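# Place the folded umbrella flat inside the storage box

## Task

Get the folded umbrella lying flat on the floor of the storage box, lower than the rim, with a clear gap on every side between it and each wall, and with no other object in contact with it. The attempt fails at once if the umbrella strikes or rests on the rim, or presses or rests against a wall just under the rim. It also fails if anything other than a gripper holding the umbrella pushes on it, or stays in contact with it, at rim height above or just inside a wall while the umbrella is also touching the box, the table or another object. The box must stay exactly where it began, neither rotated nor tipped. When the result is checked, the robot must not be gripping, pushing on or supporting the umbrella or any other loose item, and side friction counts as support. A placement that stays put only because the robot is holding it does not count.

## Robot and tools

ROBOT. Two 6-joint arms with parallel grippers, named left_arm and right_arm. The names are labels and do not match image sides. The bases face each other across the table: left_arm sits at (-0.019, +0.498, +0.048) m on the +y side, right_arm at (+0.219, -0.424, +0.129) m. Scene frame: origin at the table centre, table top at z = +0.020 m, +z up, distances in metres. Each gripper's fingers point along its own +x and close along its y. The reported end_effector_position is the point between the finger pads, 3 to 4 cm behind the tips, and it gets less accurate at long reach.

JOINT ORDER. Every row and every per-joint list uses this order per arm: wrist roll (joint_5), shoulder (joint_1), wrist pitch (joint_3), waist (joint_0), wrist yaw (joint_4), elbow (joint_2), then the gripper. Rely on this order only. Stated ranges in rad: waist -3.054 to 3.054, shoulder 0.000 to 3.142, elbow 0.000 to 2.356, wrist pitch -1.571 to 1.571, wrist yaw -1.571 to 1.571, wrist roll -3.142 to 3.142. Real ends can differ by up to 0.010 rad.

ROW FORMAT. One flat list of 14 numbers in [-1, 1] covers both arms: 6 joint numbers plus opening for left_arm, then the same 7 for right_arm. Always send all 14, even if one arm stays still. Joint numbers are scaled offsets from where the joints stood when the current action began. They are not offsets from the previous row, and they are not absolute angles. 1.0 equals 0.9615 rad for waist, shoulder and elbow, 1.713 for wrist pitch, 1.767 for wrist yaw and 1.728 for wrist roll. Opening is absolute, not an offset: +1 is fully open, and empty fingers close at about -0.80. Values below that down to -1 add nothing on an empty gripper. Going from open to closed takes at least about 0.5 s.

execute_actions(actions): a list of actions. Each action is a table of up to 15 rows, one row per 1/30 s step, and the last row repeats until 15 steps are done, so each action lasts 0.5 s. An empty list only returns the state and images. If an action would push a joint more than 0.010 rad beyond its range, that action is rejected for both arms. If the first action fails this check, or any action is malformed, nothing in the call runs. Each step, a joint's target can lead its measured angle by at most 0.211 rad (waist, shoulder, elbow), 0.213 (wrist pitch), 0.267 (wrist yaw) or 0.228 (wrist roll). Targets are also scaled back if the gripper would be sent more than 70 mm from where it is. Big changes therefore take several actions, and a motion left unfinished should be commanded again.

move(target, speed, blocking): target is one 14-number row in the same layout. Its offsets count from the Joint positions in the latest result that showed them. All joints follow paths that progress together, so the hand moves along a curve, lasting 0.5 to 10 s. speed is in rad/s for the joint with the farthest to go, 0.01 to 2, default 0.5. The opening is applied at the start. The path does not avoid obstacles or the other arm. A faster move hits harder, and aiming past a contact presses harder. With blocking=false you get a result after 0.5 s; then call wait or stop before sending anything else. The extra "move:" line gives the ending (done, off_target, moving, held, fault), limits=held or limits=none, and the joint on each arm that is farthest from its target.

wait(seconds): 0 to 10; the arms keep their last command. stop(): brakes a running move, and needs room to do so. zoom_image(camera, region): camera is cam_left_wrist or cam_right_wrist, each 504x504, and region is [x0, y0, x1, y1] in pixels, at most 504 by 504. read_manual returns only licence text. finished_scene(scene): pass the number of the current scene. It ends the scene after the last command has been held, cannot be undone, and reports whether the task succeeded.

RESULTS. The state line gives each gripper's position, quaternion (wxyz) and velocities. Joint positions and velocities are listed per arm in the joint order above, followed by the pad gap in metres (0.088 when fully open). Joint targets shows the angles currently commanded. grip_measured is the finger opening on the command scale. It can be about 1 mm off, and it reads narrower while squeezing. To hold something, command about 0.07 below grip_measured. "joint sent to its limit" means a joint reached its end; if that line is absent, the joint may still be at its end. "joint command not followed" means a clearance check changed some targets. External joint torques give an estimate of outside load per joint, including friction and anything held. Friction can leave joints short of their command, so check the positions after each move.

AVOID. Keep the umbrella away from the box rim and upper walls. Lower it while it is still gripped, then release it cleanly and lift the gripper away, so nothing is left touching it. Do not shift the box. Do not drop things, knock anything off the table, slam into things or push hard. Keep the arms from colliding. Contact torque at a joint's load limit (waist 18.2, shoulder 22.5, elbow 22.4, wrist pitch 5.92, wrist yaw 5.9, wrist roll 5.54 N m) halts that arm for 10 s. Long holding under load heats the motors: a warning appears from 50 °C, and at 95 °C the arm is held and may lose power. Loose objects may get small random pushes.

Each tool is called after "Request:" as a command line: name --argument value for each argument, lists and objects as JSON in quotes; but a table of rows of numbers goes row by row, as --pt "numbers of a row", without its own name.

## Session

Request:
execute_actions --actions '[]'

Scene clock: 0.00 s.
left_arm: end_effector_position=(+0.2040, +0.2740, +0.3673) grip_measured=+0.846 end_effector_quat_wxyz=(+0.924, -0.009, -0.018, -0.382) end_effector_velocity=(-0.001, +0.001, -0.004) end_effector_angular_velocity=(+0.007, +0.017, +0.005) | right_arm: end_effector_position=(-0.0396, -0.2320, +0.2733) grip_measured=+0.853 end_effector_quat_wxyz=(-0.416, -0.190, -0.443, +0.771) end_effector_velocity=(+0.001, -0.001, +0.001) end_effector_angular_velocity=(-0.006, +0.006, +0.002)
Joint names: [wrist roll, shoulder, wrist pitch, waist, wrist yaw, elbow]
Joint positions: left_arm=[-0.003  0.85   0.243  0.005 -0.007  0.647  0.08 ] | right_arm=[-2.507  1.781 -1.248  0.331 -0.841  1.339  0.081]
Joint velocities: left_arm=[-0.007 -0.007 -0.022 -0.002 -0.007 -0.002  0.   ] | right_arm=[-0.007 -0.002 -0.007 -0.002 -0.007 -0.002  0.   ]
Joint torques (N m, as the arm reports them, + toward a larger angle): no reading
External joint torques (N m, as the arm's controller estimates them; a push from outside toward a larger angle lowers the number): no reading
Heat: left arm: hottest wrist pitch 34 °C (+0.0 °C/min); right arm: hottest elbow 33 °C (+0.0 °C/min).
Joint targets: left_arm=[-0.003 0.850 0.243 0.005 -0.007 0.647] | right_arm=[-2.507 1.781 -1.248 0.331 -0.841 1.339]

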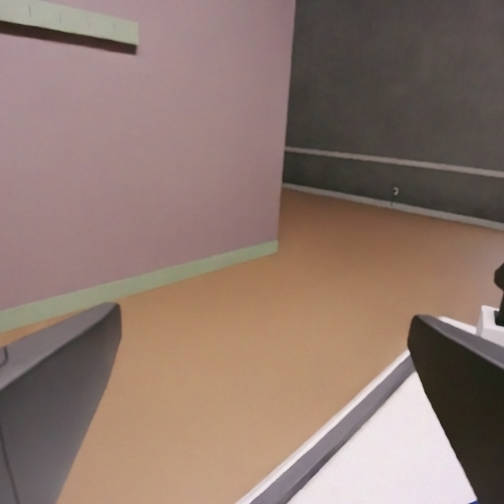

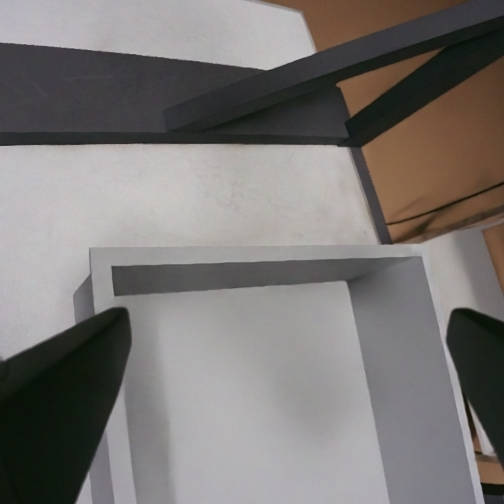

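Request:
move --target '[0, 0.329, -0.813, -0.81, 0, 0.995, 1, 1.0, -0.604, 0.028, -0.136, 0.476, 0.375, 1]' --speed 1.2

Scene clock: 5.43 s.
left_arm: end_effector_position=(-0.0165, +0.2219, +0.4088) grip_measured=+1.000 end_effector_quat_wxyz=(+0.667, +0.245, +0.246, -0.659) end_effector_velocity=(-0.002, +0.004, -0.002) end_effector_angular_velocity=(+0.017, +0.022, +0.006) | right_arm: end_effector_position=(+0.0982, -0.1735, +0.5036) grip_measured=+1.000 end_effector_quat_wxyz=(+0.347, -0.464, -0.131, +0.805) end_effector_velocity=(+0.002, -0.001, -0.003) end_effector_angular_velocity=(-0.007, -0.015, -0.003)
Joint names: [wrist roll, shoulder, wrist pitch, waist, wrist yaw, elbow]
Joint positions: left_arm=[-0.003  1.157 -1.146 -0.769 -0.007  1.594  0.088] | right_arm=[-0.784  1.203 -1.202  0.203 -0.002  1.69   0.088]
Joint velocities: left_arm=[-0.022 -0.002 -0.022 -0.002  0.007  0.002  0.   ] | right_arm=[-0.007 -0.002 -0.007 -0.002  0.007 -0.007  0.   ]
Joint torques (N m, as the arm reports them, + toward a larger angle): left_arm=[ 0.02 -1.76  1.27 -0.34  0.    8.34] | right_arm=[ 0.14 -3.05  1.24 -0.21  0.06  7.07]
External joint torques (N m, as the arm's controller estimates them; a push from outside toward a larger angle lowers the number): left_arm=[ 0.02  0.98 -0.33 -0.35  0.01  2.49] | right_arm=[ 0.1  -0.22 -0.34 -0.2   0.08  1.45]
Heat: left arm: hottest wrist pitch 35 °C (+11.0 °C/min); right arm: hottest shoulder 33 °C (+0.0 °C/min).
Joint targets: left_arm=[-0.003 1.166 -1.150 -0.773 -0.007 1.603] | right_arm=[-0.779 1.200 -1.201 0.201 0.000 1.700]
move: done; limits=none; left_arm: farthest joint: the shoulder, 0.009 radians from its target (0.316 radians at the start); right_arm: farthest joint: the elbow, 0.009 radians from its target (0.360 radians at the start)

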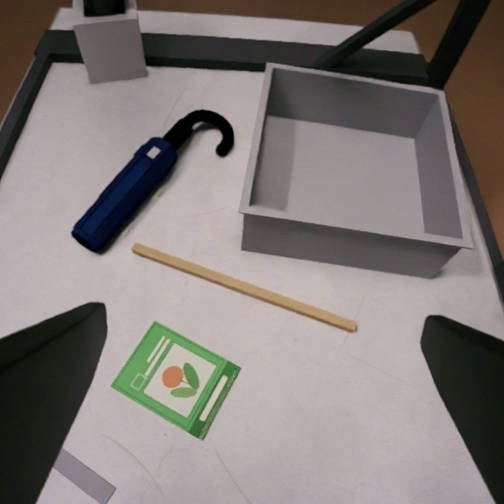

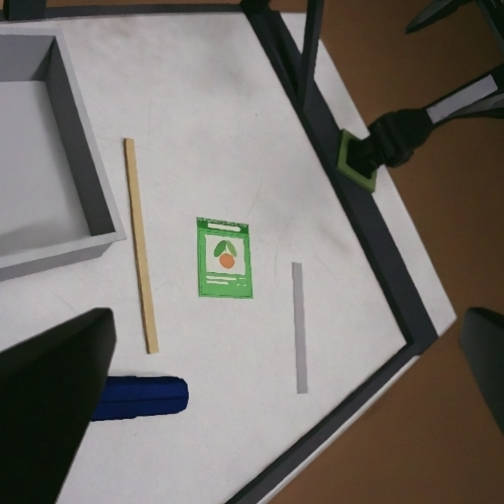

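Request:
zoom_image --camera "cam_left_wrist" --region '[50, 90, 270, 270]'

Request:
zoom_image --camera "cam_left_wrist" --region '[225, 45, 495, 295]'

Region (50, 90, 270, 270) of cam_left_wrist's 504x504 image, scaled by 2.291, with more detail than that image has; it fills the top 412 rows of this view, and the rest is white.

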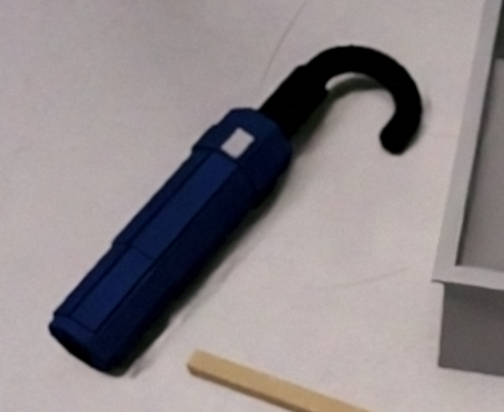

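Region (225, 45, 495, 295) of cam_left_wrist's 504x504 image, scaled by 1.867, with more detail than that image has; it fills the top 467 rows of this view, and the rest is white.

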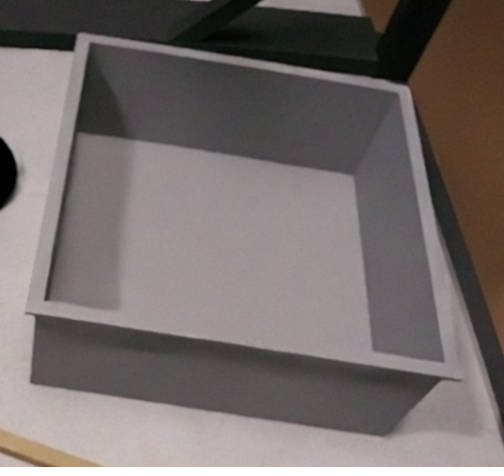

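Request:
move --target '[0, 0, 0, 0, 0, 0, 1, 0.8866, 0.521, 0.011, -0.1686, 0, -0.4056, 1]' --speed 1.2

Scene clock: 25.83 s.
left_arm: end_effector_position=(-0.0166, +0.2219, +0.4088) grip_measured=+1.000 end_effector_quat_wxyz=(+0.667, +0.245, +0.246, -0.659) end_effector_velocity=(+0.004, +0.003, -0.000) end_effector_angular_velocity=(+0.002, +0.002, +0.033) | right_arm: end_effector_position=(+0.1323, -0.1328, +0.2430) grip_measured=+1.000 end_effector_quat_wxyz=(+0.600, -0.370, +0.599, +0.379) end_effector_velocity=(-0.002, -0.001, -0.001) end_effector_angular_velocity=(+0.000, +0.007, +0.025)
Joint names: [wrist roll, shoulder, wrist pitch, waist, wrist yaw, elbow]
Joint positions: left_arm=[-0.003  1.157 -1.146 -0.77  -0.007  1.594  0.088] | right_arm=[ 0.742  1.69  -1.185  0.043 -0.002  1.317  0.088]
Joint velocities: left_arm=[-0.022 -0.007 -0.007  0.002 -0.022 -0.002  0.   ] | right_arm=[-0.022 -0.002  0.007  0.002 -0.007 -0.007  0.   ]
Joint torques (N m, as the arm reports them, + toward a larger angle): left_arm=[ 0.02 -2.9   1.53 -0.01  0.01  7.25] | right_arm=[ 0.11 -5.06  0.25 -0.23  0.05  4.23]
External joint torques (N m, as the arm's controller estimates them; a push from outside toward a larger angle lowers the number): left_arm=[ 0.01 -0.1  -0.07 -0.03  0.02  1.35] | right_arm=[ 0.11  1.72 -0.11 -0.27  0.02 -1.61]
Heat: left arm: hottest elbow 36 °C (+4.6 °C/min); right arm: hottest elbow 35 °C (+4.6 °C/min).
Joint targets: left_arm=[-0.003 1.157 -1.146 -0.770 -0.007 1.594] | right_arm=[0.748 1.705 -1.183 0.041 -0.002 1.301]
move: off_target (right_arm); limits=none; left_arm: farthest joint: the waist, 0.001 radians from its target (0.001 radians at the start); right_arm: farthest joint: the elbow, 0.017 radians from its target (0.390 radians at the start)

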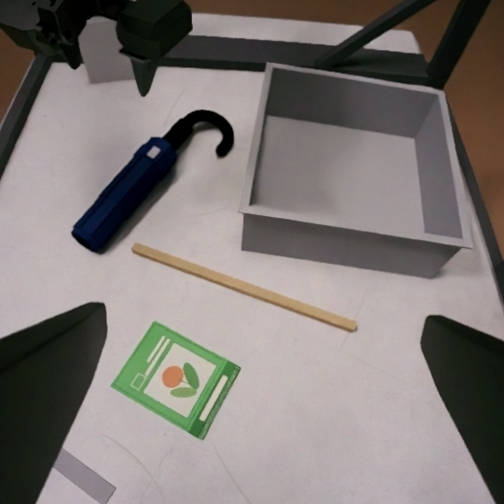

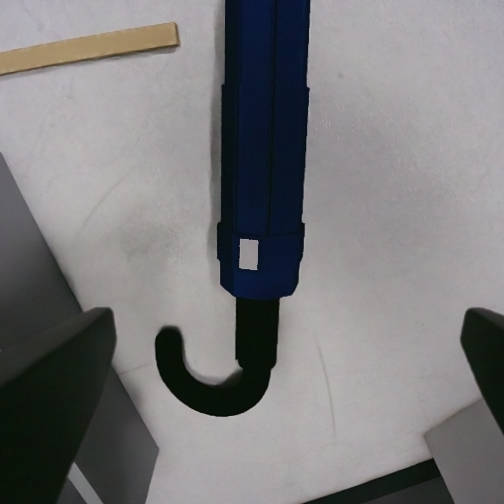

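Request:
zoom_image --camera "cam_right_wrist" --region '[140, 200, 360, 430]'

Request:
zoom_image --camera "cam_right_wrist" --region '[160, 0, 380, 230]'

Region (140, 200, 360, 430) of cam_right_wrist's 504x504 image, scaled by 2.191, with more detail than that image has; it fills the left 482 columns of this view, and the rest is white.

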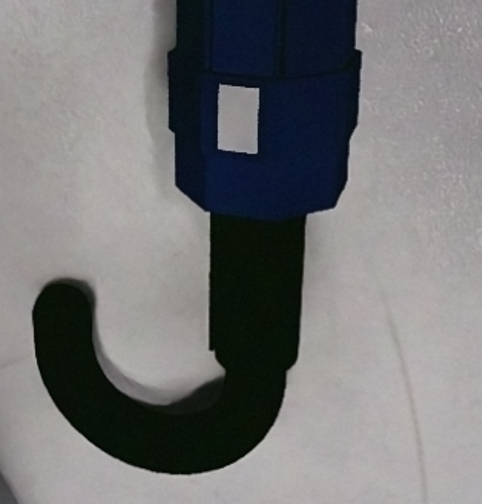

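Region (160, 0, 380, 230) of cam_right_wrist's 504x504 image, scaled by 2.191, with more detail than that image has; it fills the left 482 columns of this view, and the rest is white.

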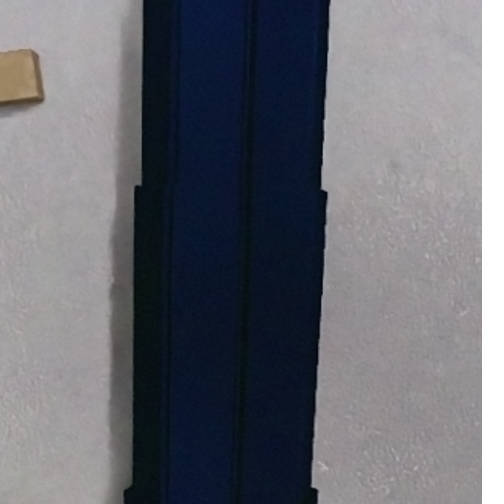

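Request:
zoom_image --camera "cam_left_wrist" --region '[60, 170, 150, 260]'

Request:
zoom_image --camera "cam_left_wrist" --region '[130, 100, 250, 190]'

Region (60, 170, 150, 260) of cam_left_wrist's 504x504 image, scaled by 5.600, with more detail than that image has.

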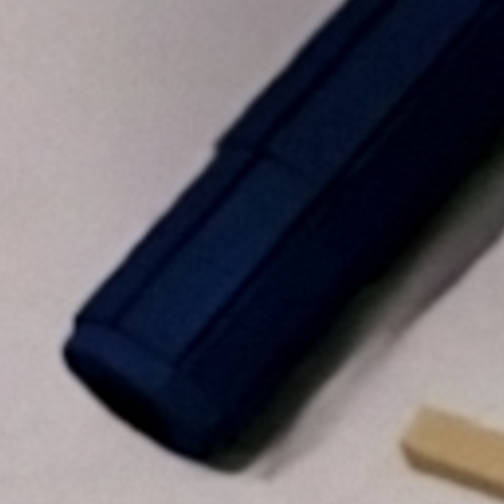

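Region (130, 100, 250, 190) of cam_left_wrist's 504x504 image, scaled by 4.200, with more detail than that image has; it fills the top 378 rows of this view, and the rest is white.

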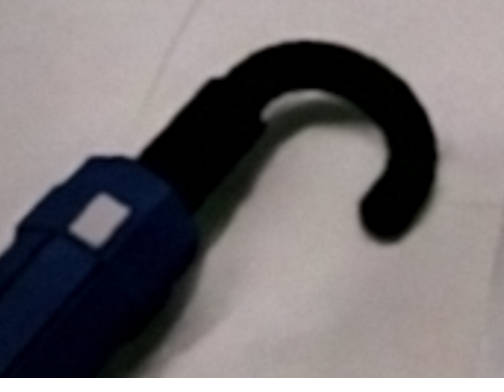

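Request:
move --target '[0, 0, 0, 0, 0, 0, 1, 0.0806, 0.1498, 0.2886, 0.1079, 0, -0.4078, 1]' --speed 0.6

Scene clock: 41.97 s.
left_arm: end_effector_position=(-0.0166, +0.2219, +0.4088) grip_measured=+1.000 end_effector_quat_wxyz=(+0.667, +0.245, +0.246, -0.659) end_effector_velocity=(+0.000, +0.004, -0.002) end_effector_angular_velocity=(+0.017, +0.012, +0.017) | right_arm: end_effector_position=(+0.1101, -0.1594, +0.1193) grip_measured=+1.000 end_effector_quat_wxyz=(+0.605, -0.366, +0.607, +0.364) end_effector_velocity=(-0.001, +0.001, +0.000) end_effector_angular_velocity=(+0.004, +0.010, +0.005)
Joint names: [wrist roll, shoulder, wrist pitch, waist, wrist yaw, elbow]
Joint positions: left_arm=[-0.003  1.157 -1.146 -0.77  -0.007  1.594  0.088] | right_arm=[ 0.877  1.82  -0.693  0.144 -0.002  0.939  0.088]
Joint velocities: left_arm=[-0.022 -0.002 -0.022 -0.002 -0.007  0.002  0.   ] | right_arm=[-0.007 -0.002  0.007 -0.002 -0.007 -0.002  0.   ]
Joint torques (N m, as the arm reports them, + toward a larger angle): left_arm=[ 0.02 -2.9   1.51 -0.02  0.01  7.25] | right_arm=[ 0.12 -5.03  0.18  0.34  0.05  3.26]
External joint torques (N m, as the arm's controller estimates them; a push from outside toward a larger angle lowers the number): left_arm=[ 0.01 -0.23 -0.06 -0.02  0.02  1.47] | right_arm=[ 0.12  1.72 -0.17  0.33  0.01 -1.6 ]
Heat: left arm: hottest wrist pitch 38 °C (+5.7 °C/min); right arm: hottest elbow 35 °C (+2.9 °C/min).
Joint targets: left_arm=[-0.003 1.157 -1.146 -0.770 -0.007 1.594] | right_arm=[0.882 1.834 -0.690 0.147 -0.002 0.925]
move: off_target (right_arm); limits=none; left_arm: farthest joint: the waist, 0.000 radians from its target (0.000 radians at the start); right_arm: farthest joint: the shoulder, 0.014 radians from its target (0.144 radians at the start)

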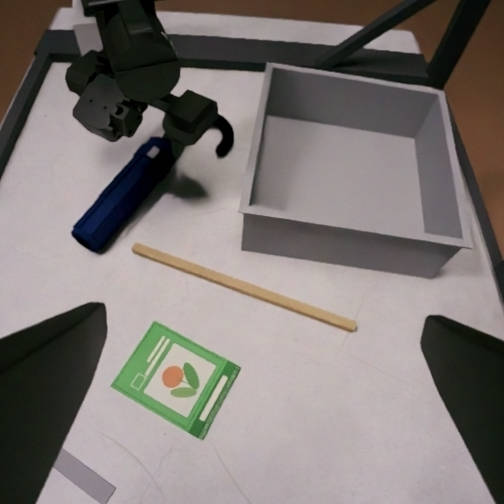

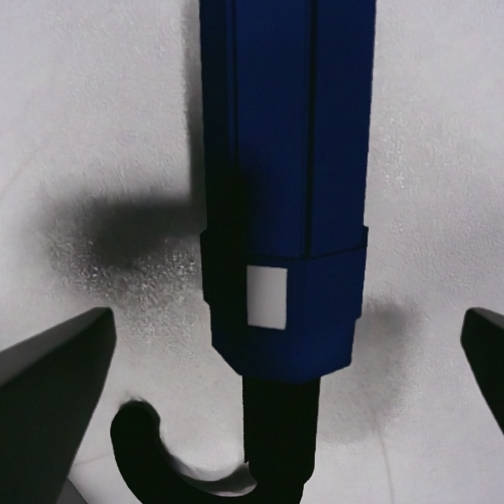

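Request:
move --target '[0, 0, 0, 0, 0, 0, 1, 0, 0.1646, 0.1279, 0, 0, -0.0859, 1]' --speed 0.3

Scene clock: 44.63 s.
left_arm: end_effector_position=(-0.0166, +0.2219, +0.4088) grip_measured=+1.000 end_effector_quat_wxyz=(+0.667, +0.245, +0.246, -0.659) end_effector_velocity=(+0.003, -0.000, +0.001) end_effector_angular_velocity=(-0.007, -0.009, +0.019) | right_arm: end_effector_position=(+0.1101, -0.1597, +0.0677) grip_measured=+1.000 end_effector_quat_wxyz=(+0.605, -0.365, +0.606, +0.364) end_effector_velocity=(+0.001, -0.003, -0.001) end_effector_angular_velocity=(-0.014, +0.002, +0.005)
Joint names: [wrist roll, shoulder, wrist pitch, waist, wrist yaw, elbow]
Joint positions: left_arm=[-0.003  1.157 -1.146 -0.77  -0.007  1.594  0.088] | right_arm=[ 0.877  1.964 -0.476  0.145 -0.002  0.868  0.088]
Joint velocities: left_arm=[-0.007 -0.002  0.007 -0.002 -0.022 -0.002  0.   ] | right_arm=[-0.007  0.002 -0.007 -0.002 -0.007 -0.002  0.   ]
Joint torques (N m, as the arm reports them, + toward a larger angle): left_arm=[ 0.03 -2.91  1.51 -0.02  0.01  7.29] | right_arm=[-0.03 -5.16  0.23  0.04  0.06  2.56]
External joint torques (N m, as the arm's controller estimates them; a push from outside toward a larger angle lowers the number): left_arm=[ 0.02 -0.23 -0.09 -0.03  0.02  1.44] | right_arm=[-0.03  1.83 -0.12  0.03  0.02 -1.5 ]
Heat: left arm: hottest wrist pitch 38 °C (+5.4 °C/min); right arm: hottest elbow 35 °C (+2.7 °C/min).
Joint targets: left_arm=[-0.003 1.157 -1.146 -0.770 -0.007 1.594] | right_arm=[0.877 1.979 -0.474 0.145 -0.002 0.856]
move: off_target (right_arm); limits=none; left_arm: farthest joint: the waist, 0.000 radians from its target (0.000 radians at the start); right_arm: farthest joint: the shoulder, 0.014 radians from its target (0.158 radians at the start)

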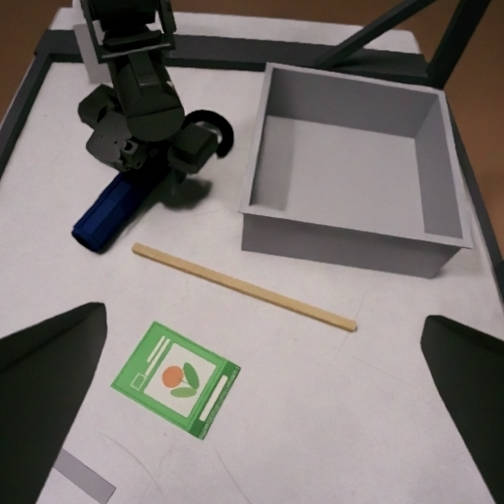

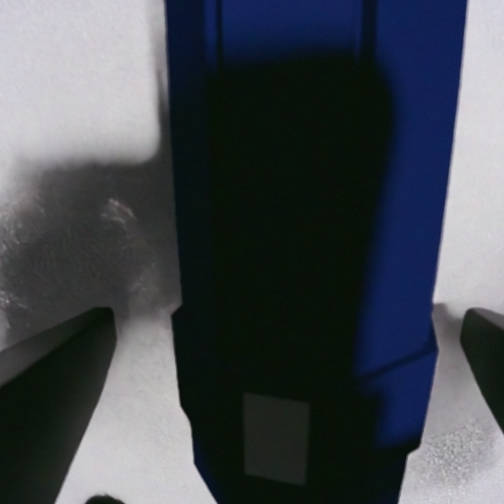

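Request:
execute_actions --actions '[[[0,0,0,0,0,0,1,0,0,0,0,0,0,0.92],[0,0,0,0,0,0,1,0,0,0,0,0,0,0.84],[0,0,0,0,0,0,1,0,0,0,0,0,0,0.76],[0,0,0,0,0,0,1,0,0,0,0,0,0,0.68],[0,0,0,0,0,0,1,0,0,0,0,0,0,0.60],[0,0,0,0,0,0,1,0,0,0,0,0,0,0.53],[0,0,0,0,0,0,1,0,0,0,0,0,0,0.47],[0,0,0,0,0,0,1,0,0,0,0,0,0,0.42],[0,0,0,0,0,0,1,0,0,0,0,0,0,0.39],[0,0,0,0,0,0,1,0,0,0,0,0,0,0.37],[0,0,0,0,0,0,1,0,0,0,0,0,0,0.35],[0,0,0,0,0,0,1,0,0,0,0,0,0,0.335],[0,0,0,0,0,0,1,0,0,0,0,0,0,0.32],[0,0,0,0,0,0,1,0,0,0,0,0,0,0.305],[0,0,0,0,0,0,1,0,0,0,0,0,0,0.29]],[[0,0,0,0,0,0,1,0,0,0,0,0,0,0.275],[0,0,0,0,0,0,1,0,0,0,0,0,0,0.26],[0,0,0,0,0,0,1,0,0,0,0,0,0,0.245],[0,0,0,0,0,0,1,0,0,0,0,0,0,0.23],[0,0,0,0,0,0,1,0,0,0,0,0,0,0.215],[0,0,0,0,0,0,1,0,0,0,0,0,0,0.20],[0,0,0,0,0,0,1,0,0,0,0,0,0,0.185],[0,0,0,0,0,0,1,0,0,0,0,0,0,0.17],[0,0,0,0,0,0,1,0,0,0,0,0,0,0.155],[0,0,0,0,0,0,1,0,0,0,0,0,0,0.14],[0,0,0,0,0,0,1,0,0,0,0,0,0,0.125],[0,0,0,0,0,0,1,0,0,0,0,0,0,0.11],[0,0,0,0,0,0,1,0,0,0,0,0,0,0.10]]]'

Scene clock: 47.03 s.
left_arm: end_effector_position=(-0.0166, +0.2219, +0.4088) grip_measured=+1.000 end_effector_quat_wxyz=(+0.667, +0.245, +0.246, -0.659) end_effector_velocity=(-0.002, +0.005, -0.001) end_effector_angular_velocity=(+0.012, +0.010, -0.003) | right_arm: end_effector_position=(+0.1101, -0.1596, +0.0677) grip_measured=+0.132 end_effector_quat_wxyz=(+0.605, -0.365, +0.606, +0.365) end_effector_velocity=(+0.001, +0.001, +0.000) end_effector_angular_velocity=(+0.004, +0.010, -0.000)
Joint names: [wrist roll, shoulder, wrist pitch, waist, wrist yaw, elbow]
Joint positions: left_arm=[-0.003  1.157 -1.146 -0.77  -0.007  1.594  0.088] | right_arm=[ 0.877  1.964 -0.476  0.145 -0.002  0.868  0.045]
Joint velocities: left_arm=[-0.007 -0.007 -0.022 -0.002  0.007  0.002  0.   ] | right_arm=[-0.007 -0.002  0.007 -0.007 -0.007 -0.002 -0.009]
Joint torques (N m, as the arm reports them, + toward a larger angle): left_arm=[ 0.03 -2.93  1.52 -0.02  0.01  7.27] | right_arm=[-0.03 -6.84  0.11  0.02  0.06  4.03]
External joint torques (N m, as the arm's controller estimates them; a push from outside toward a larger angle lowers the number): left_arm=[ 0.02 -0.11 -0.08 -0.03  0.02  1.36] | right_arm=[-0.03  0.12 -0.21  0.05  0.02  0.03]
External joint torques at the end of the 1st action: left_arm=[ 0.02 -0.11 -0.1  -0.01  0.01  1.35] | right_arm=[-0.03  0.17 -0.23  0.02  0.02 -0.02]
Heat: left arm: hottest wrist pitch 39 °C (+6.4 °C/min); right arm: hottest elbow 35 °C (+2.6 °C/min).
Joint targets: left_arm=[-0.003 1.157 -1.146 -0.770 -0.007 1.594] | right_arm=[0.877 1.964 -0.476 0.145 -0.002 0.868]

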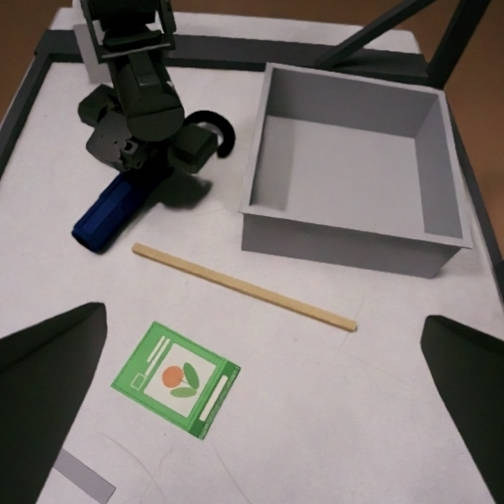

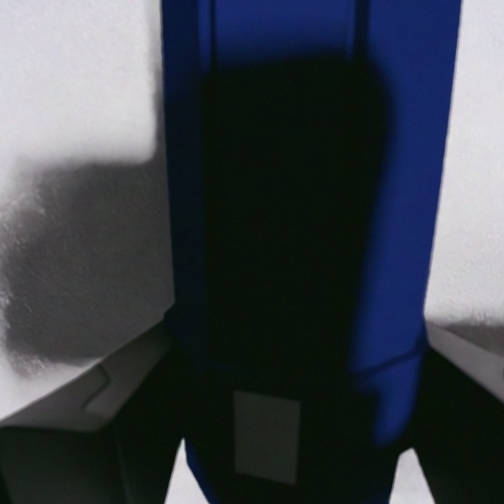

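Request:
execute_actions --actions '[[[0,0,0,0,0,0,1,0,0,0,0,0,0,0.09],[0,0,0,0,0,0,1,0,0,0,0,0,0,0.08],[0,0,0,0,0,0,1,0,0,0,0,0,0,0.07],[0,0,0,0,0,0,1,0,0,0,0,0,0,0.06],[0,0,0,0,0,0,1,0,0,0,0,0,0,0.05],[0,0,0,0,0,0,1,0,0,0,0,0,0,0.04],[0,0,0,0,0,0,1,0,0,0,0,0,0,0.03],[0,0,0,0,0,0,1,0,0,0,0,0,0,0.02],[0,0,0,0,0,0,1,0,0,0,0,0,0,0.01],[0,0,0,0,0,0,1,0,0,0,0,0,0,0.0]]]'

Scene clock: 48.20 s.
left_arm: end_effector_position=(-0.0166, +0.2219, +0.4088) grip_measured=+1.000 end_effector_quat_wxyz=(+0.667, +0.245, +0.246, -0.659) end_effector_velocity=(-0.000, +0.002, -0.001) end_effector_angular_velocity=(+0.007, +0.010, +0.002) | right_arm: end_effector_position=(+0.1100, -0.1597, +0.0677) grip_measured=+0.074 end_effector_quat_wxyz=(+0.605, -0.365, +0.606, +0.365) end_effector_velocity=(-0.001, +0.001, +0.000) end_effector_angular_velocity=(+0.004, +0.010, -0.010)
Joint names: [wrist roll, shoulder, wrist pitch, waist, wrist yaw, elbow]
Joint positions: left_arm=[-0.003  1.157 -1.146 -0.77  -0.007  1.594  0.088] | right_arm=[ 0.877  1.964 -0.476  0.145 -0.002  0.868  0.043]
Joint velocities: left_arm=[-0.007 -0.002 -0.007  0.002  0.007 -0.002  0.   ] | right_arm=[ 0.007 -0.002  0.007 -0.002 -0.007 -0.002  0.   ]
Joint torques (N m, as the arm reports them, + toward a larger angle): left_arm=[ 0.02 -2.89  1.51 -0.05  0.    7.26] | right_arm=[-0.03 -6.83  0.11  0.03  0.06  4.01]
External joint torques (N m, as the arm's controller estimates them; a push from outside toward a larger angle lowers the number): left_arm=[ 0.01 -0.15 -0.08 -0.05  0.01  1.41] | right_arm=[-0.03  0.18 -0.23  0.03  0.02 -0.03]
Heat: left arm: hottest wrist pitch 39 °C (+6.2 °C/min); right arm: hottest elbow 35 °C (+2.5 °C/min).
Joint targets: left_arm=[-0.003 1.157 -1.146 -0.770 -0.007 1.594] | right_arm=[0.877 1.964 -0.476 0.145 -0.002 0.868]

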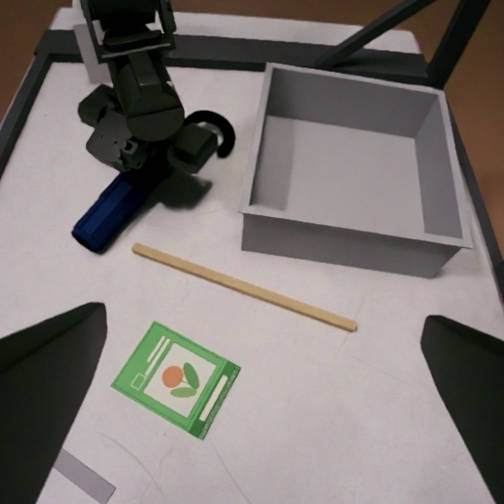

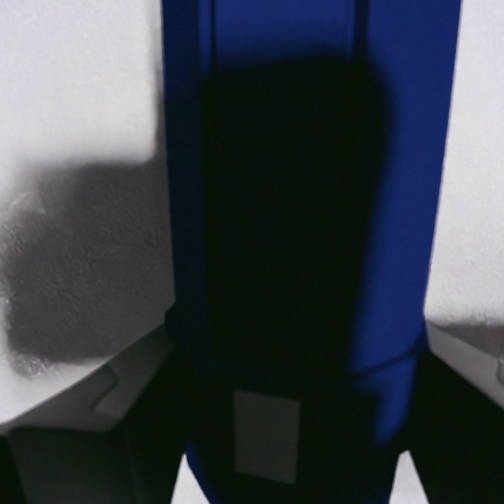

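Request:
move --target '[0, 0.631, 0.0724, -0.2455, 0, 0.536, 1, 0, -0.327, -0.3432, 0, 0, 0.3094, 0.0]' --speed 0.5

Scene clock: 55.40 s.
left_arm: end_effector_position=(-0.1186, +0.0628, +0.4166) grip_measured=+1.000 end_effector_quat_wxyz=(+0.590, +0.257, +0.205, -0.737) end_effector_velocity=(+0.003, +0.001, -0.003) end_effector_angular_velocity=(+0.010, -0.010, +0.019) | right_arm: end_effector_position=(+0.1103, -0.1604, +0.2079) grip_measured=+0.074 end_effector_quat_wxyz=(+0.604, -0.368, +0.607, +0.362) end_effector_velocity=(+0.000, -0.002, +0.000) end_effector_angular_velocity=(-0.010, +0.004, +0.005)
Joint names: [wrist roll, shoulder, wrist pitch, waist, wrist yaw, elbow]
Joint positions: left_arm=[-0.003  1.748 -1.024 -1.002 -0.007  2.102  0.088] | right_arm=[ 0.877  1.666 -1.062  0.145 -0.002  1.147  0.043]
Joint velocities: left_arm=[-0.007 -0.002 -0.007 -0.002 -0.022 -0.007  0.   ] | right_arm=[-0.007 -0.002 -0.007 -0.002 -0.007 -0.002  0.   ]
Joint torques (N m, as the arm reports them, + toward a larger angle): left_arm=[ 0.02 -6.78  1.66 -0.28  0.01  8.59] | right_arm=[-0.03 -8.2  -0.01  0.03  0.05  8.11]
External joint torques (N m, as the arm's controller estimates them; a push from outside toward a larger angle lowers the number): left_arm=[ 0.02  0.61  0.06 -0.34  0.03  2.52] | right_arm=[-0.03 -1.8  -0.31  0.05  0.01  2.47]
Heat: left arm: hottest wrist pitch 39 °C (+5.4 °C/min); right arm: hottest shoulder 36 °C (+3.2 °C/min).
Joint targets: left_arm=[-0.003 1.764 -1.022 -1.006 -0.007 2.110] | right_arm=[0.877 1.650 -1.064 0.145 -0.002 1.166]
move: off_target (left_arm, right_arm); limits=none; left_arm: farthest joint: the shoulder, 0.016 radians from its target (0.606 radians at the start); right_arm: farthest joint: the elbow, 0.018 radians from its target (0.298 radians at the start)

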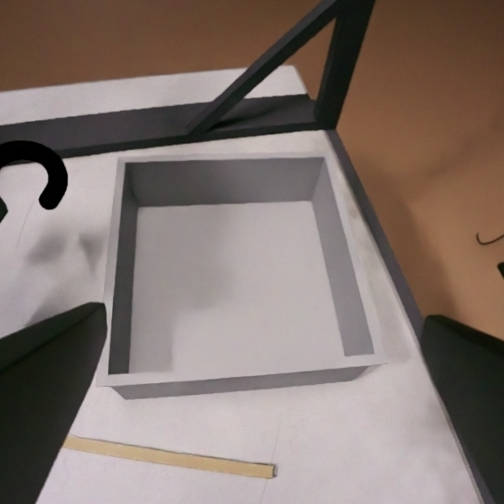

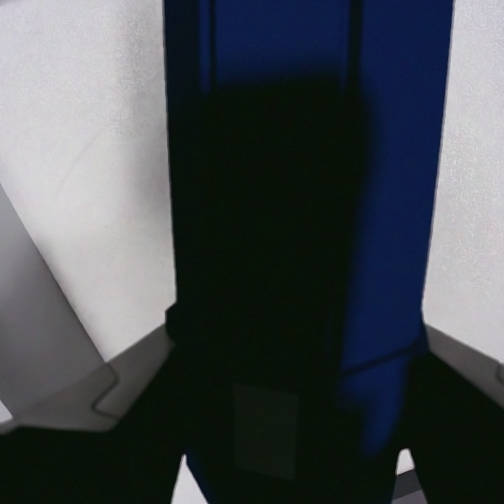

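Request:
zoom_image --camera "cam_left_wrist" --region '[85, 140, 405, 410]'

Region (85, 140, 405, 410) of cam_left_wrist's 504x504 image, scaled by 1.575, with more detail than that image has; it fills the top 425 rows of this view, and the rest is white.

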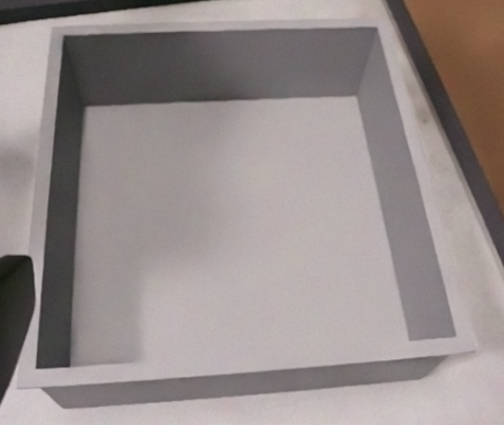

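Request:
move --target '[0, 0, 0, 0, 0, 0, 1, 0.5111, 0.7237, -0.1329, 0.6137, 0, 0.9824, 0.0]' --speed 0.5

Scene clock: 61.07 s.
left_arm: end_effector_position=(-0.1188, +0.0628, +0.4166) grip_measured=+1.000 end_effector_quat_wxyz=(+0.590, +0.257, +0.205, -0.737) end_effector_velocity=(+0.000, +0.002, -0.001) end_effector_angular_velocity=(+0.005, -0.012, -0.001) | right_arm: end_effector_position=(-0.1627, -0.1697, +0.1937) grip_measured=+0.074 end_effector_quat_wxyz=(+0.649, -0.273, +0.654, +0.276) end_effector_velocity=(+0.001, +0.002, -0.004) end_effector_angular_velocity=(-0.008, +0.002, -0.015)
Joint names: [wrist roll, shoulder, wrist pitch, waist, wrist yaw, elbow]
Joint positions: left_arm=[-0.003  1.748 -1.024 -1.002 -0.007  2.102  0.088] | right_arm=[ 1.754  2.348 -1.287  0.736 -0.004  2.072  0.043]
Joint velocities: left_arm=[ 0.007 -0.002 -0.007 -0.002 -0.007 -0.002  0.   ] | right_arm=[ 0.007  0.007  0.007 -0.007 -0.007 -0.002 -0.   ]
Joint torques (N m, as the arm reports them, + toward a larger angle): left_arm=[ 0.03 -8.7   1.53 -0.03  0.    7.66] | right_arm=[ 0.17 -9.3  -0.07 -0.08  0.15  8.37]
External joint torques (N m, as the arm's controller estimates them; a push from outside toward a larger angle lowers the number): left_arm=[ 0.02 -1.11 -0.11 -0.02  0.01  1.44] | right_arm=[ 0.17  1.93 -0.38 -0.08  0.09  2.56]
Heat: left arm: hottest wrist pitch 40 °C (+6.2 °C/min); right arm: hottest shoulder 37 °C (+4.1 °C/min).
Joint targets: left_arm=[-0.003 1.748 -1.024 -1.002 -0.007 2.102] | right_arm=[1.760 2.362 -1.290 0.735 -0.002 2.092]
move: off_target (right_arm); limits=none; left_arm: farthest joint: the waist, 0.000 radians from its target (0.000 radians at the start); right_arm: farthest joint: the elbow, 0.019 radians from its target (0.944 radians at the start)

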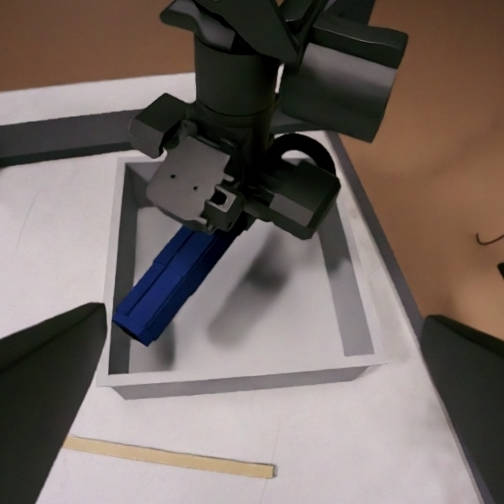

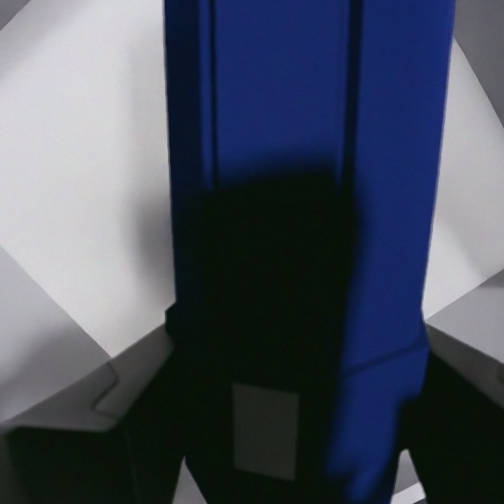

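Request:
zoom_image --camera "cam_right_wrist" --region '[0, 0, 180, 180]'

Request:
zoom_image --camera "cam_right_wrist" --region '[0, 220, 180, 400]'

Request:
zoom_image --camera "cam_right_wrist" --region '[404, 0, 504, 160]'

Request:
zoom_image --camera "cam_right_wrist" --region '[384, 240, 504, 360]'

Region (0, 0, 180, 180) of cam_right_wrist's 504x504 image, scaled by 2.800, with more detail than that image has.

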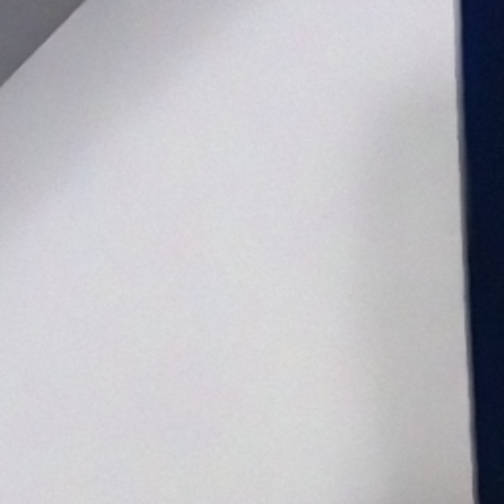

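Region (0, 220, 180, 400) of cam_right_wrist's 504x504 image, scaled by 2.800, with more detail than that image has.

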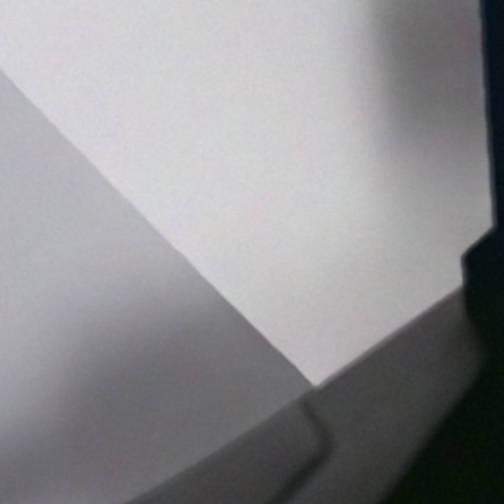

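Region (404, 0, 504, 160) of cam_right_wrist's 504x504 image, scaled by 3.150, with more detail than that image has; it fills the left 315 columns of this view, and the rest is white.

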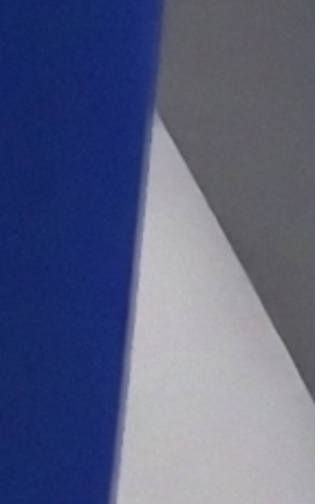

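Region (384, 240, 504, 360) of cam_right_wrist's 504x504 image, scaled by 4.200, with more detail than that image has.

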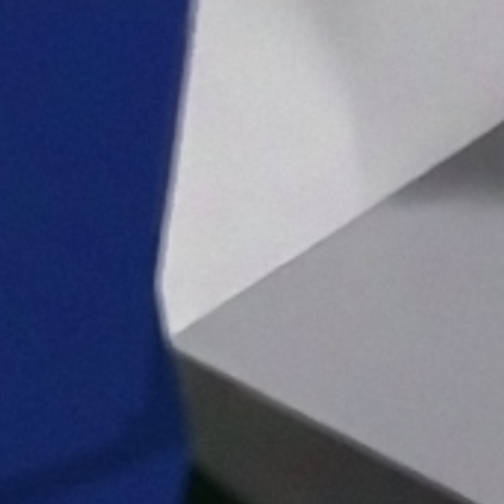

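Request:
zoom_image --camera "cam_left_wrist" --region '[90, 280, 200, 390]'

Request:
zoom_image --camera "cam_left_wrist" --region '[250, 120, 370, 240]'

Region (90, 280, 200, 390) of cam_left_wrist's 504x504 image, scaled by 4.582, with more detail than that image has.

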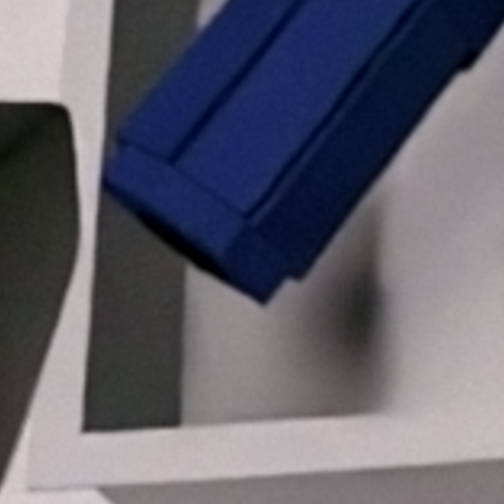

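Region (250, 120, 370, 240) of cam_left_wrist's 504x504 image, scaled by 4.200, with more detail than that image has.

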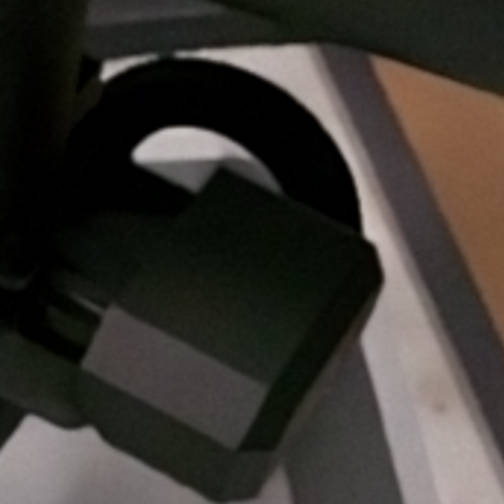

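Request:
move --target '[0, 0, 0, 0, 0, 0, 1, 0, 0.0240, 0.0524, 0, 0, -0.0869, 0.0]' --speed 0.15

Scene clock: 76.53 s.
left_arm: end_effector_position=(-0.1188, +0.0628, +0.4166) grip_measured=+1.000 end_effector_quat_wxyz=(+0.590, +0.257, +0.205, -0.737) end_effector_velocity=(+0.000, +0.002, -0.001) end_effector_angular_velocity=(+0.003, -0.021, +0.005) | right_arm: end_effector_position=(-0.1637, -0.1690, +0.1702) grip_measured=+0.074 end_effector_quat_wxyz=(+0.648, -0.272, +0.655, +0.277) end_effector_velocity=(+0.005, -0.004, -0.001) end_effector_angular_velocity=(-0.021, -0.018, +0.005)
Joint names: [wrist roll, shoulder, wrist pitch, waist, wrist yaw, elbow]
Joint positions: left_arm=[-0.003  1.748 -1.024 -1.002 -0.007  2.102  0.088] | right_arm=[ 1.755  2.36  -1.199  0.736 -0.004  1.999  0.043]
Joint velocities: left_arm=[ 0.007 -0.002 -0.007 -0.007 -0.022 -0.002  0.   ] | right_arm=[-0.007 -0.002 -0.022 -0.002 -0.007 -0.007 -0.   ]
Joint torques (N m, as the arm reports them, + toward a larger angle): left_arm=[ 0.02 -8.69  1.54 -0.02  0.    7.66] | right_arm=[-0.04 -9.83  0.18  0.03  0.08  4.7 ]
External joint torques (N m, as the arm's controller estimates them; a push from outside toward a larger angle lowers the number): left_arm=[ 0.01 -1.15 -0.09  0.01  0.01  1.5 ] | right_arm=[-0.04  1.46 -0.11  0.02  0.02 -1.08]
Heat: left arm: hottest wrist pitch 41 °C (+5.1 °C/min); right arm: hottest shoulder 40 °C (+5.1 °C/min).
Joint targets: left_arm=[-0.003 1.748 -1.024 -1.002 -0.007 2.102] | right_arm=[1.755 2.371 -1.197 0.736 -0.004 1.989]
move: off_target (right_arm); limits=none; left_arm: farthest joint: the waist, 0.000 radians from its target (0.000 radians at the start); right_arm: farthest joint: the shoulder, 0.011 radians from its target (0.022 radians at the start)

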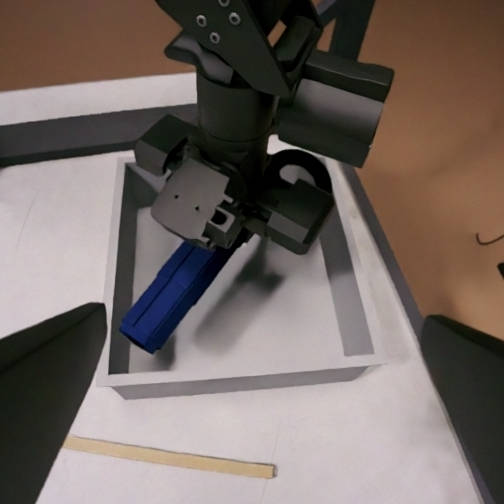

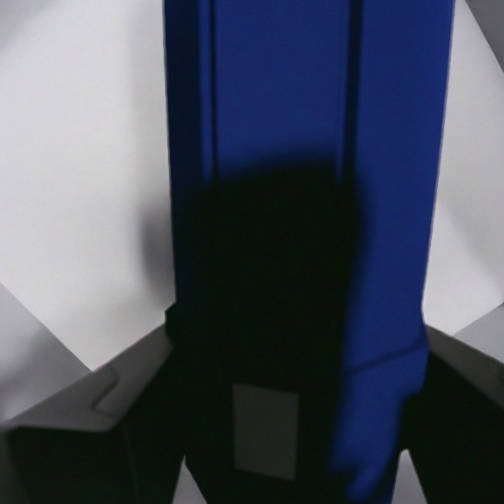

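Request:
zoom_image --camera "cam_left_wrist" --region '[90, 280, 200, 390]'

Request:
zoom_image --camera "cam_left_wrist" --region '[260, 135, 350, 225]'

Region (90, 280, 200, 390) of cam_left_wrist's 504x504 image, scaled by 4.582, with more detail than that image has.

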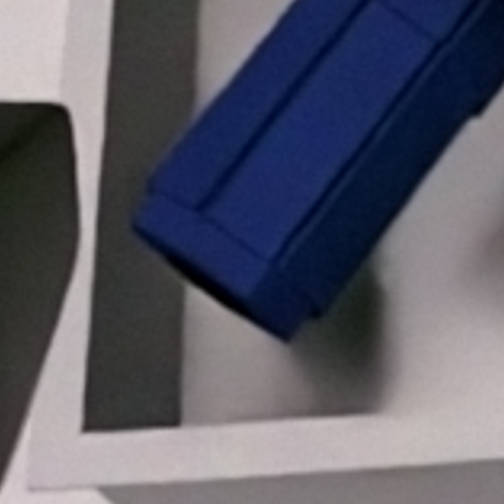

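Region (260, 135, 350, 225) of cam_left_wrist's 504x504 image, scaled by 5.600, with more detail than that image has.

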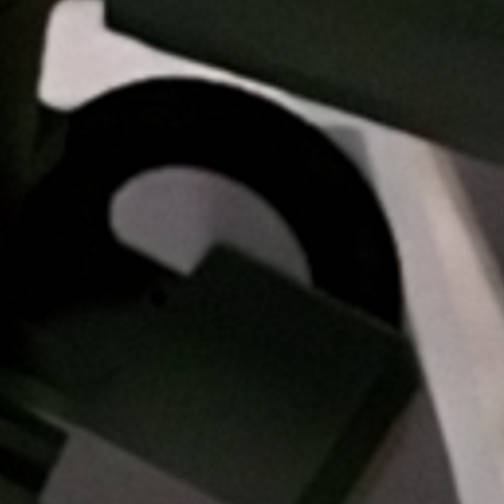

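Request:
move --target '[0, 0, 0, 0, 0, 0, 1, 0, 0.0443, 0.0913, -0.0073, 0, -0.1412, 0.0]' --speed 0.12

Scene clock: 83.30 s.
left_arm: end_effector_position=(-0.1188, +0.0628, +0.4166) grip_measured=+1.000 end_effector_quat_wxyz=(+0.590, +0.257, +0.205, -0.737) end_effector_velocity=(+0.000, +0.001, +0.003) end_effector_angular_velocity=(-0.009, +0.015, +0.017) | right_arm: end_effector_position=(-0.1605, -0.1684, +0.1260) grip_measured=+0.074 end_effector_quat_wxyz=(+0.649, -0.271, +0.655, +0.275) end_effector_velocity=(+0.002, -0.004, -0.001) end_effector_angular_velocity=(-0.025, +0.002, +0.005)
Joint names: [wrist roll, shoulder, wrist pitch, waist, wrist yaw, elbow]
Joint positions: left_arm=[-0.003  1.748 -1.024 -1.002 -0.007  2.102  0.088] | right_arm=[ 1.755  2.39  -1.045  0.731 -0.004  1.875  0.043]
Joint velocities: left_arm=[-0.022 -0.007  0.007 -0.002 -0.007 -0.002  0.   ] | right_arm=[-0.007 -0.002 -0.007 -0.002 -0.022 -0.007  0.   ]
Joint torques (N m, as the arm reports them, + toward a larger angle): left_arm=[ 0.03 -8.72  1.54 -0.02  0.01  7.67] | right_arm=[-0.03 -9.65  0.18 -0.22  0.08  4.71]
External joint torques (N m, as the arm's controller estimates them; a push from outside toward a larger angle lowers the number): left_arm=[ 0.02 -1.08 -0.11 -0.04  0.02  1.44] | right_arm=[-0.03  1.68 -0.11 -0.23  0.02 -0.94]
Heat: left arm: hottest wrist pitch 41 °C (+5.0 °C/min); right arm: hottest shoulder 42 °C (+7.0 °C/min).
Joint targets: left_arm=[-0.003 1.748 -1.024 -1.002 -0.007 2.102] | right_arm=[1.755 2.402 -1.043 0.729 -0.004 1.864]
move: off_target (right_arm); limits=none; left_arm: farthest joint: the waist, 0.000 radians from its target (0.000 radians at the start); right_arm: farthest joint: the shoulder, 0.012 radians from its target (0.043 radians at the start)

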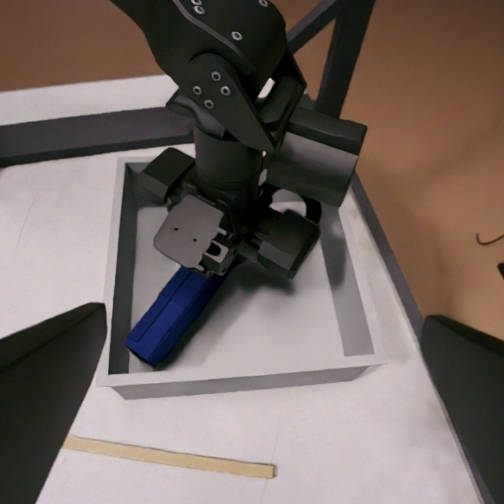

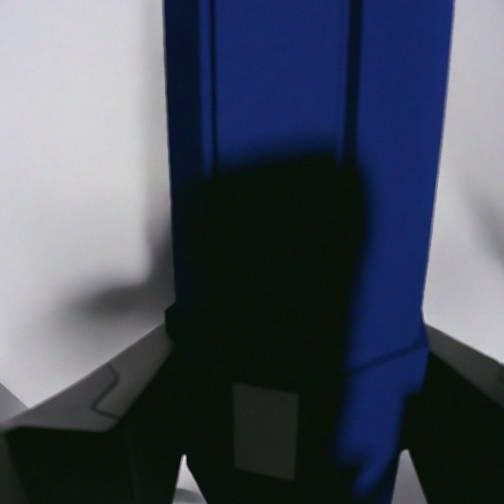

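Request:
zoom_image --camera "cam_left_wrist" --region '[90, 280, 200, 390]'

Request:
zoom_image --camera "cam_left_wrist" --region '[260, 165, 350, 255]'

Region (90, 280, 200, 390) of cam_left_wrist's 504x504 image, scaled by 4.582, with more detail than that image has.

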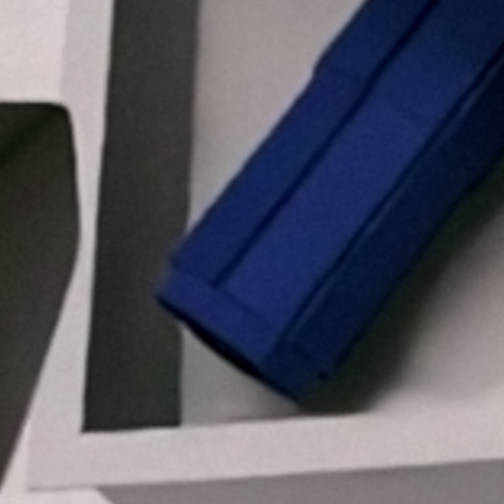

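Region (260, 165, 350, 255) of cam_left_wrist's 504x504 image, scaled by 5.600, with more detail than that image has.

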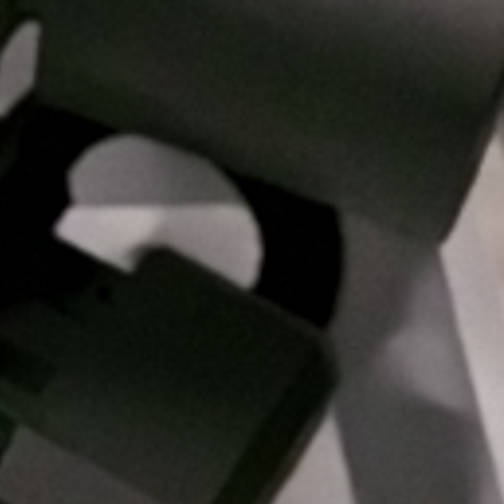

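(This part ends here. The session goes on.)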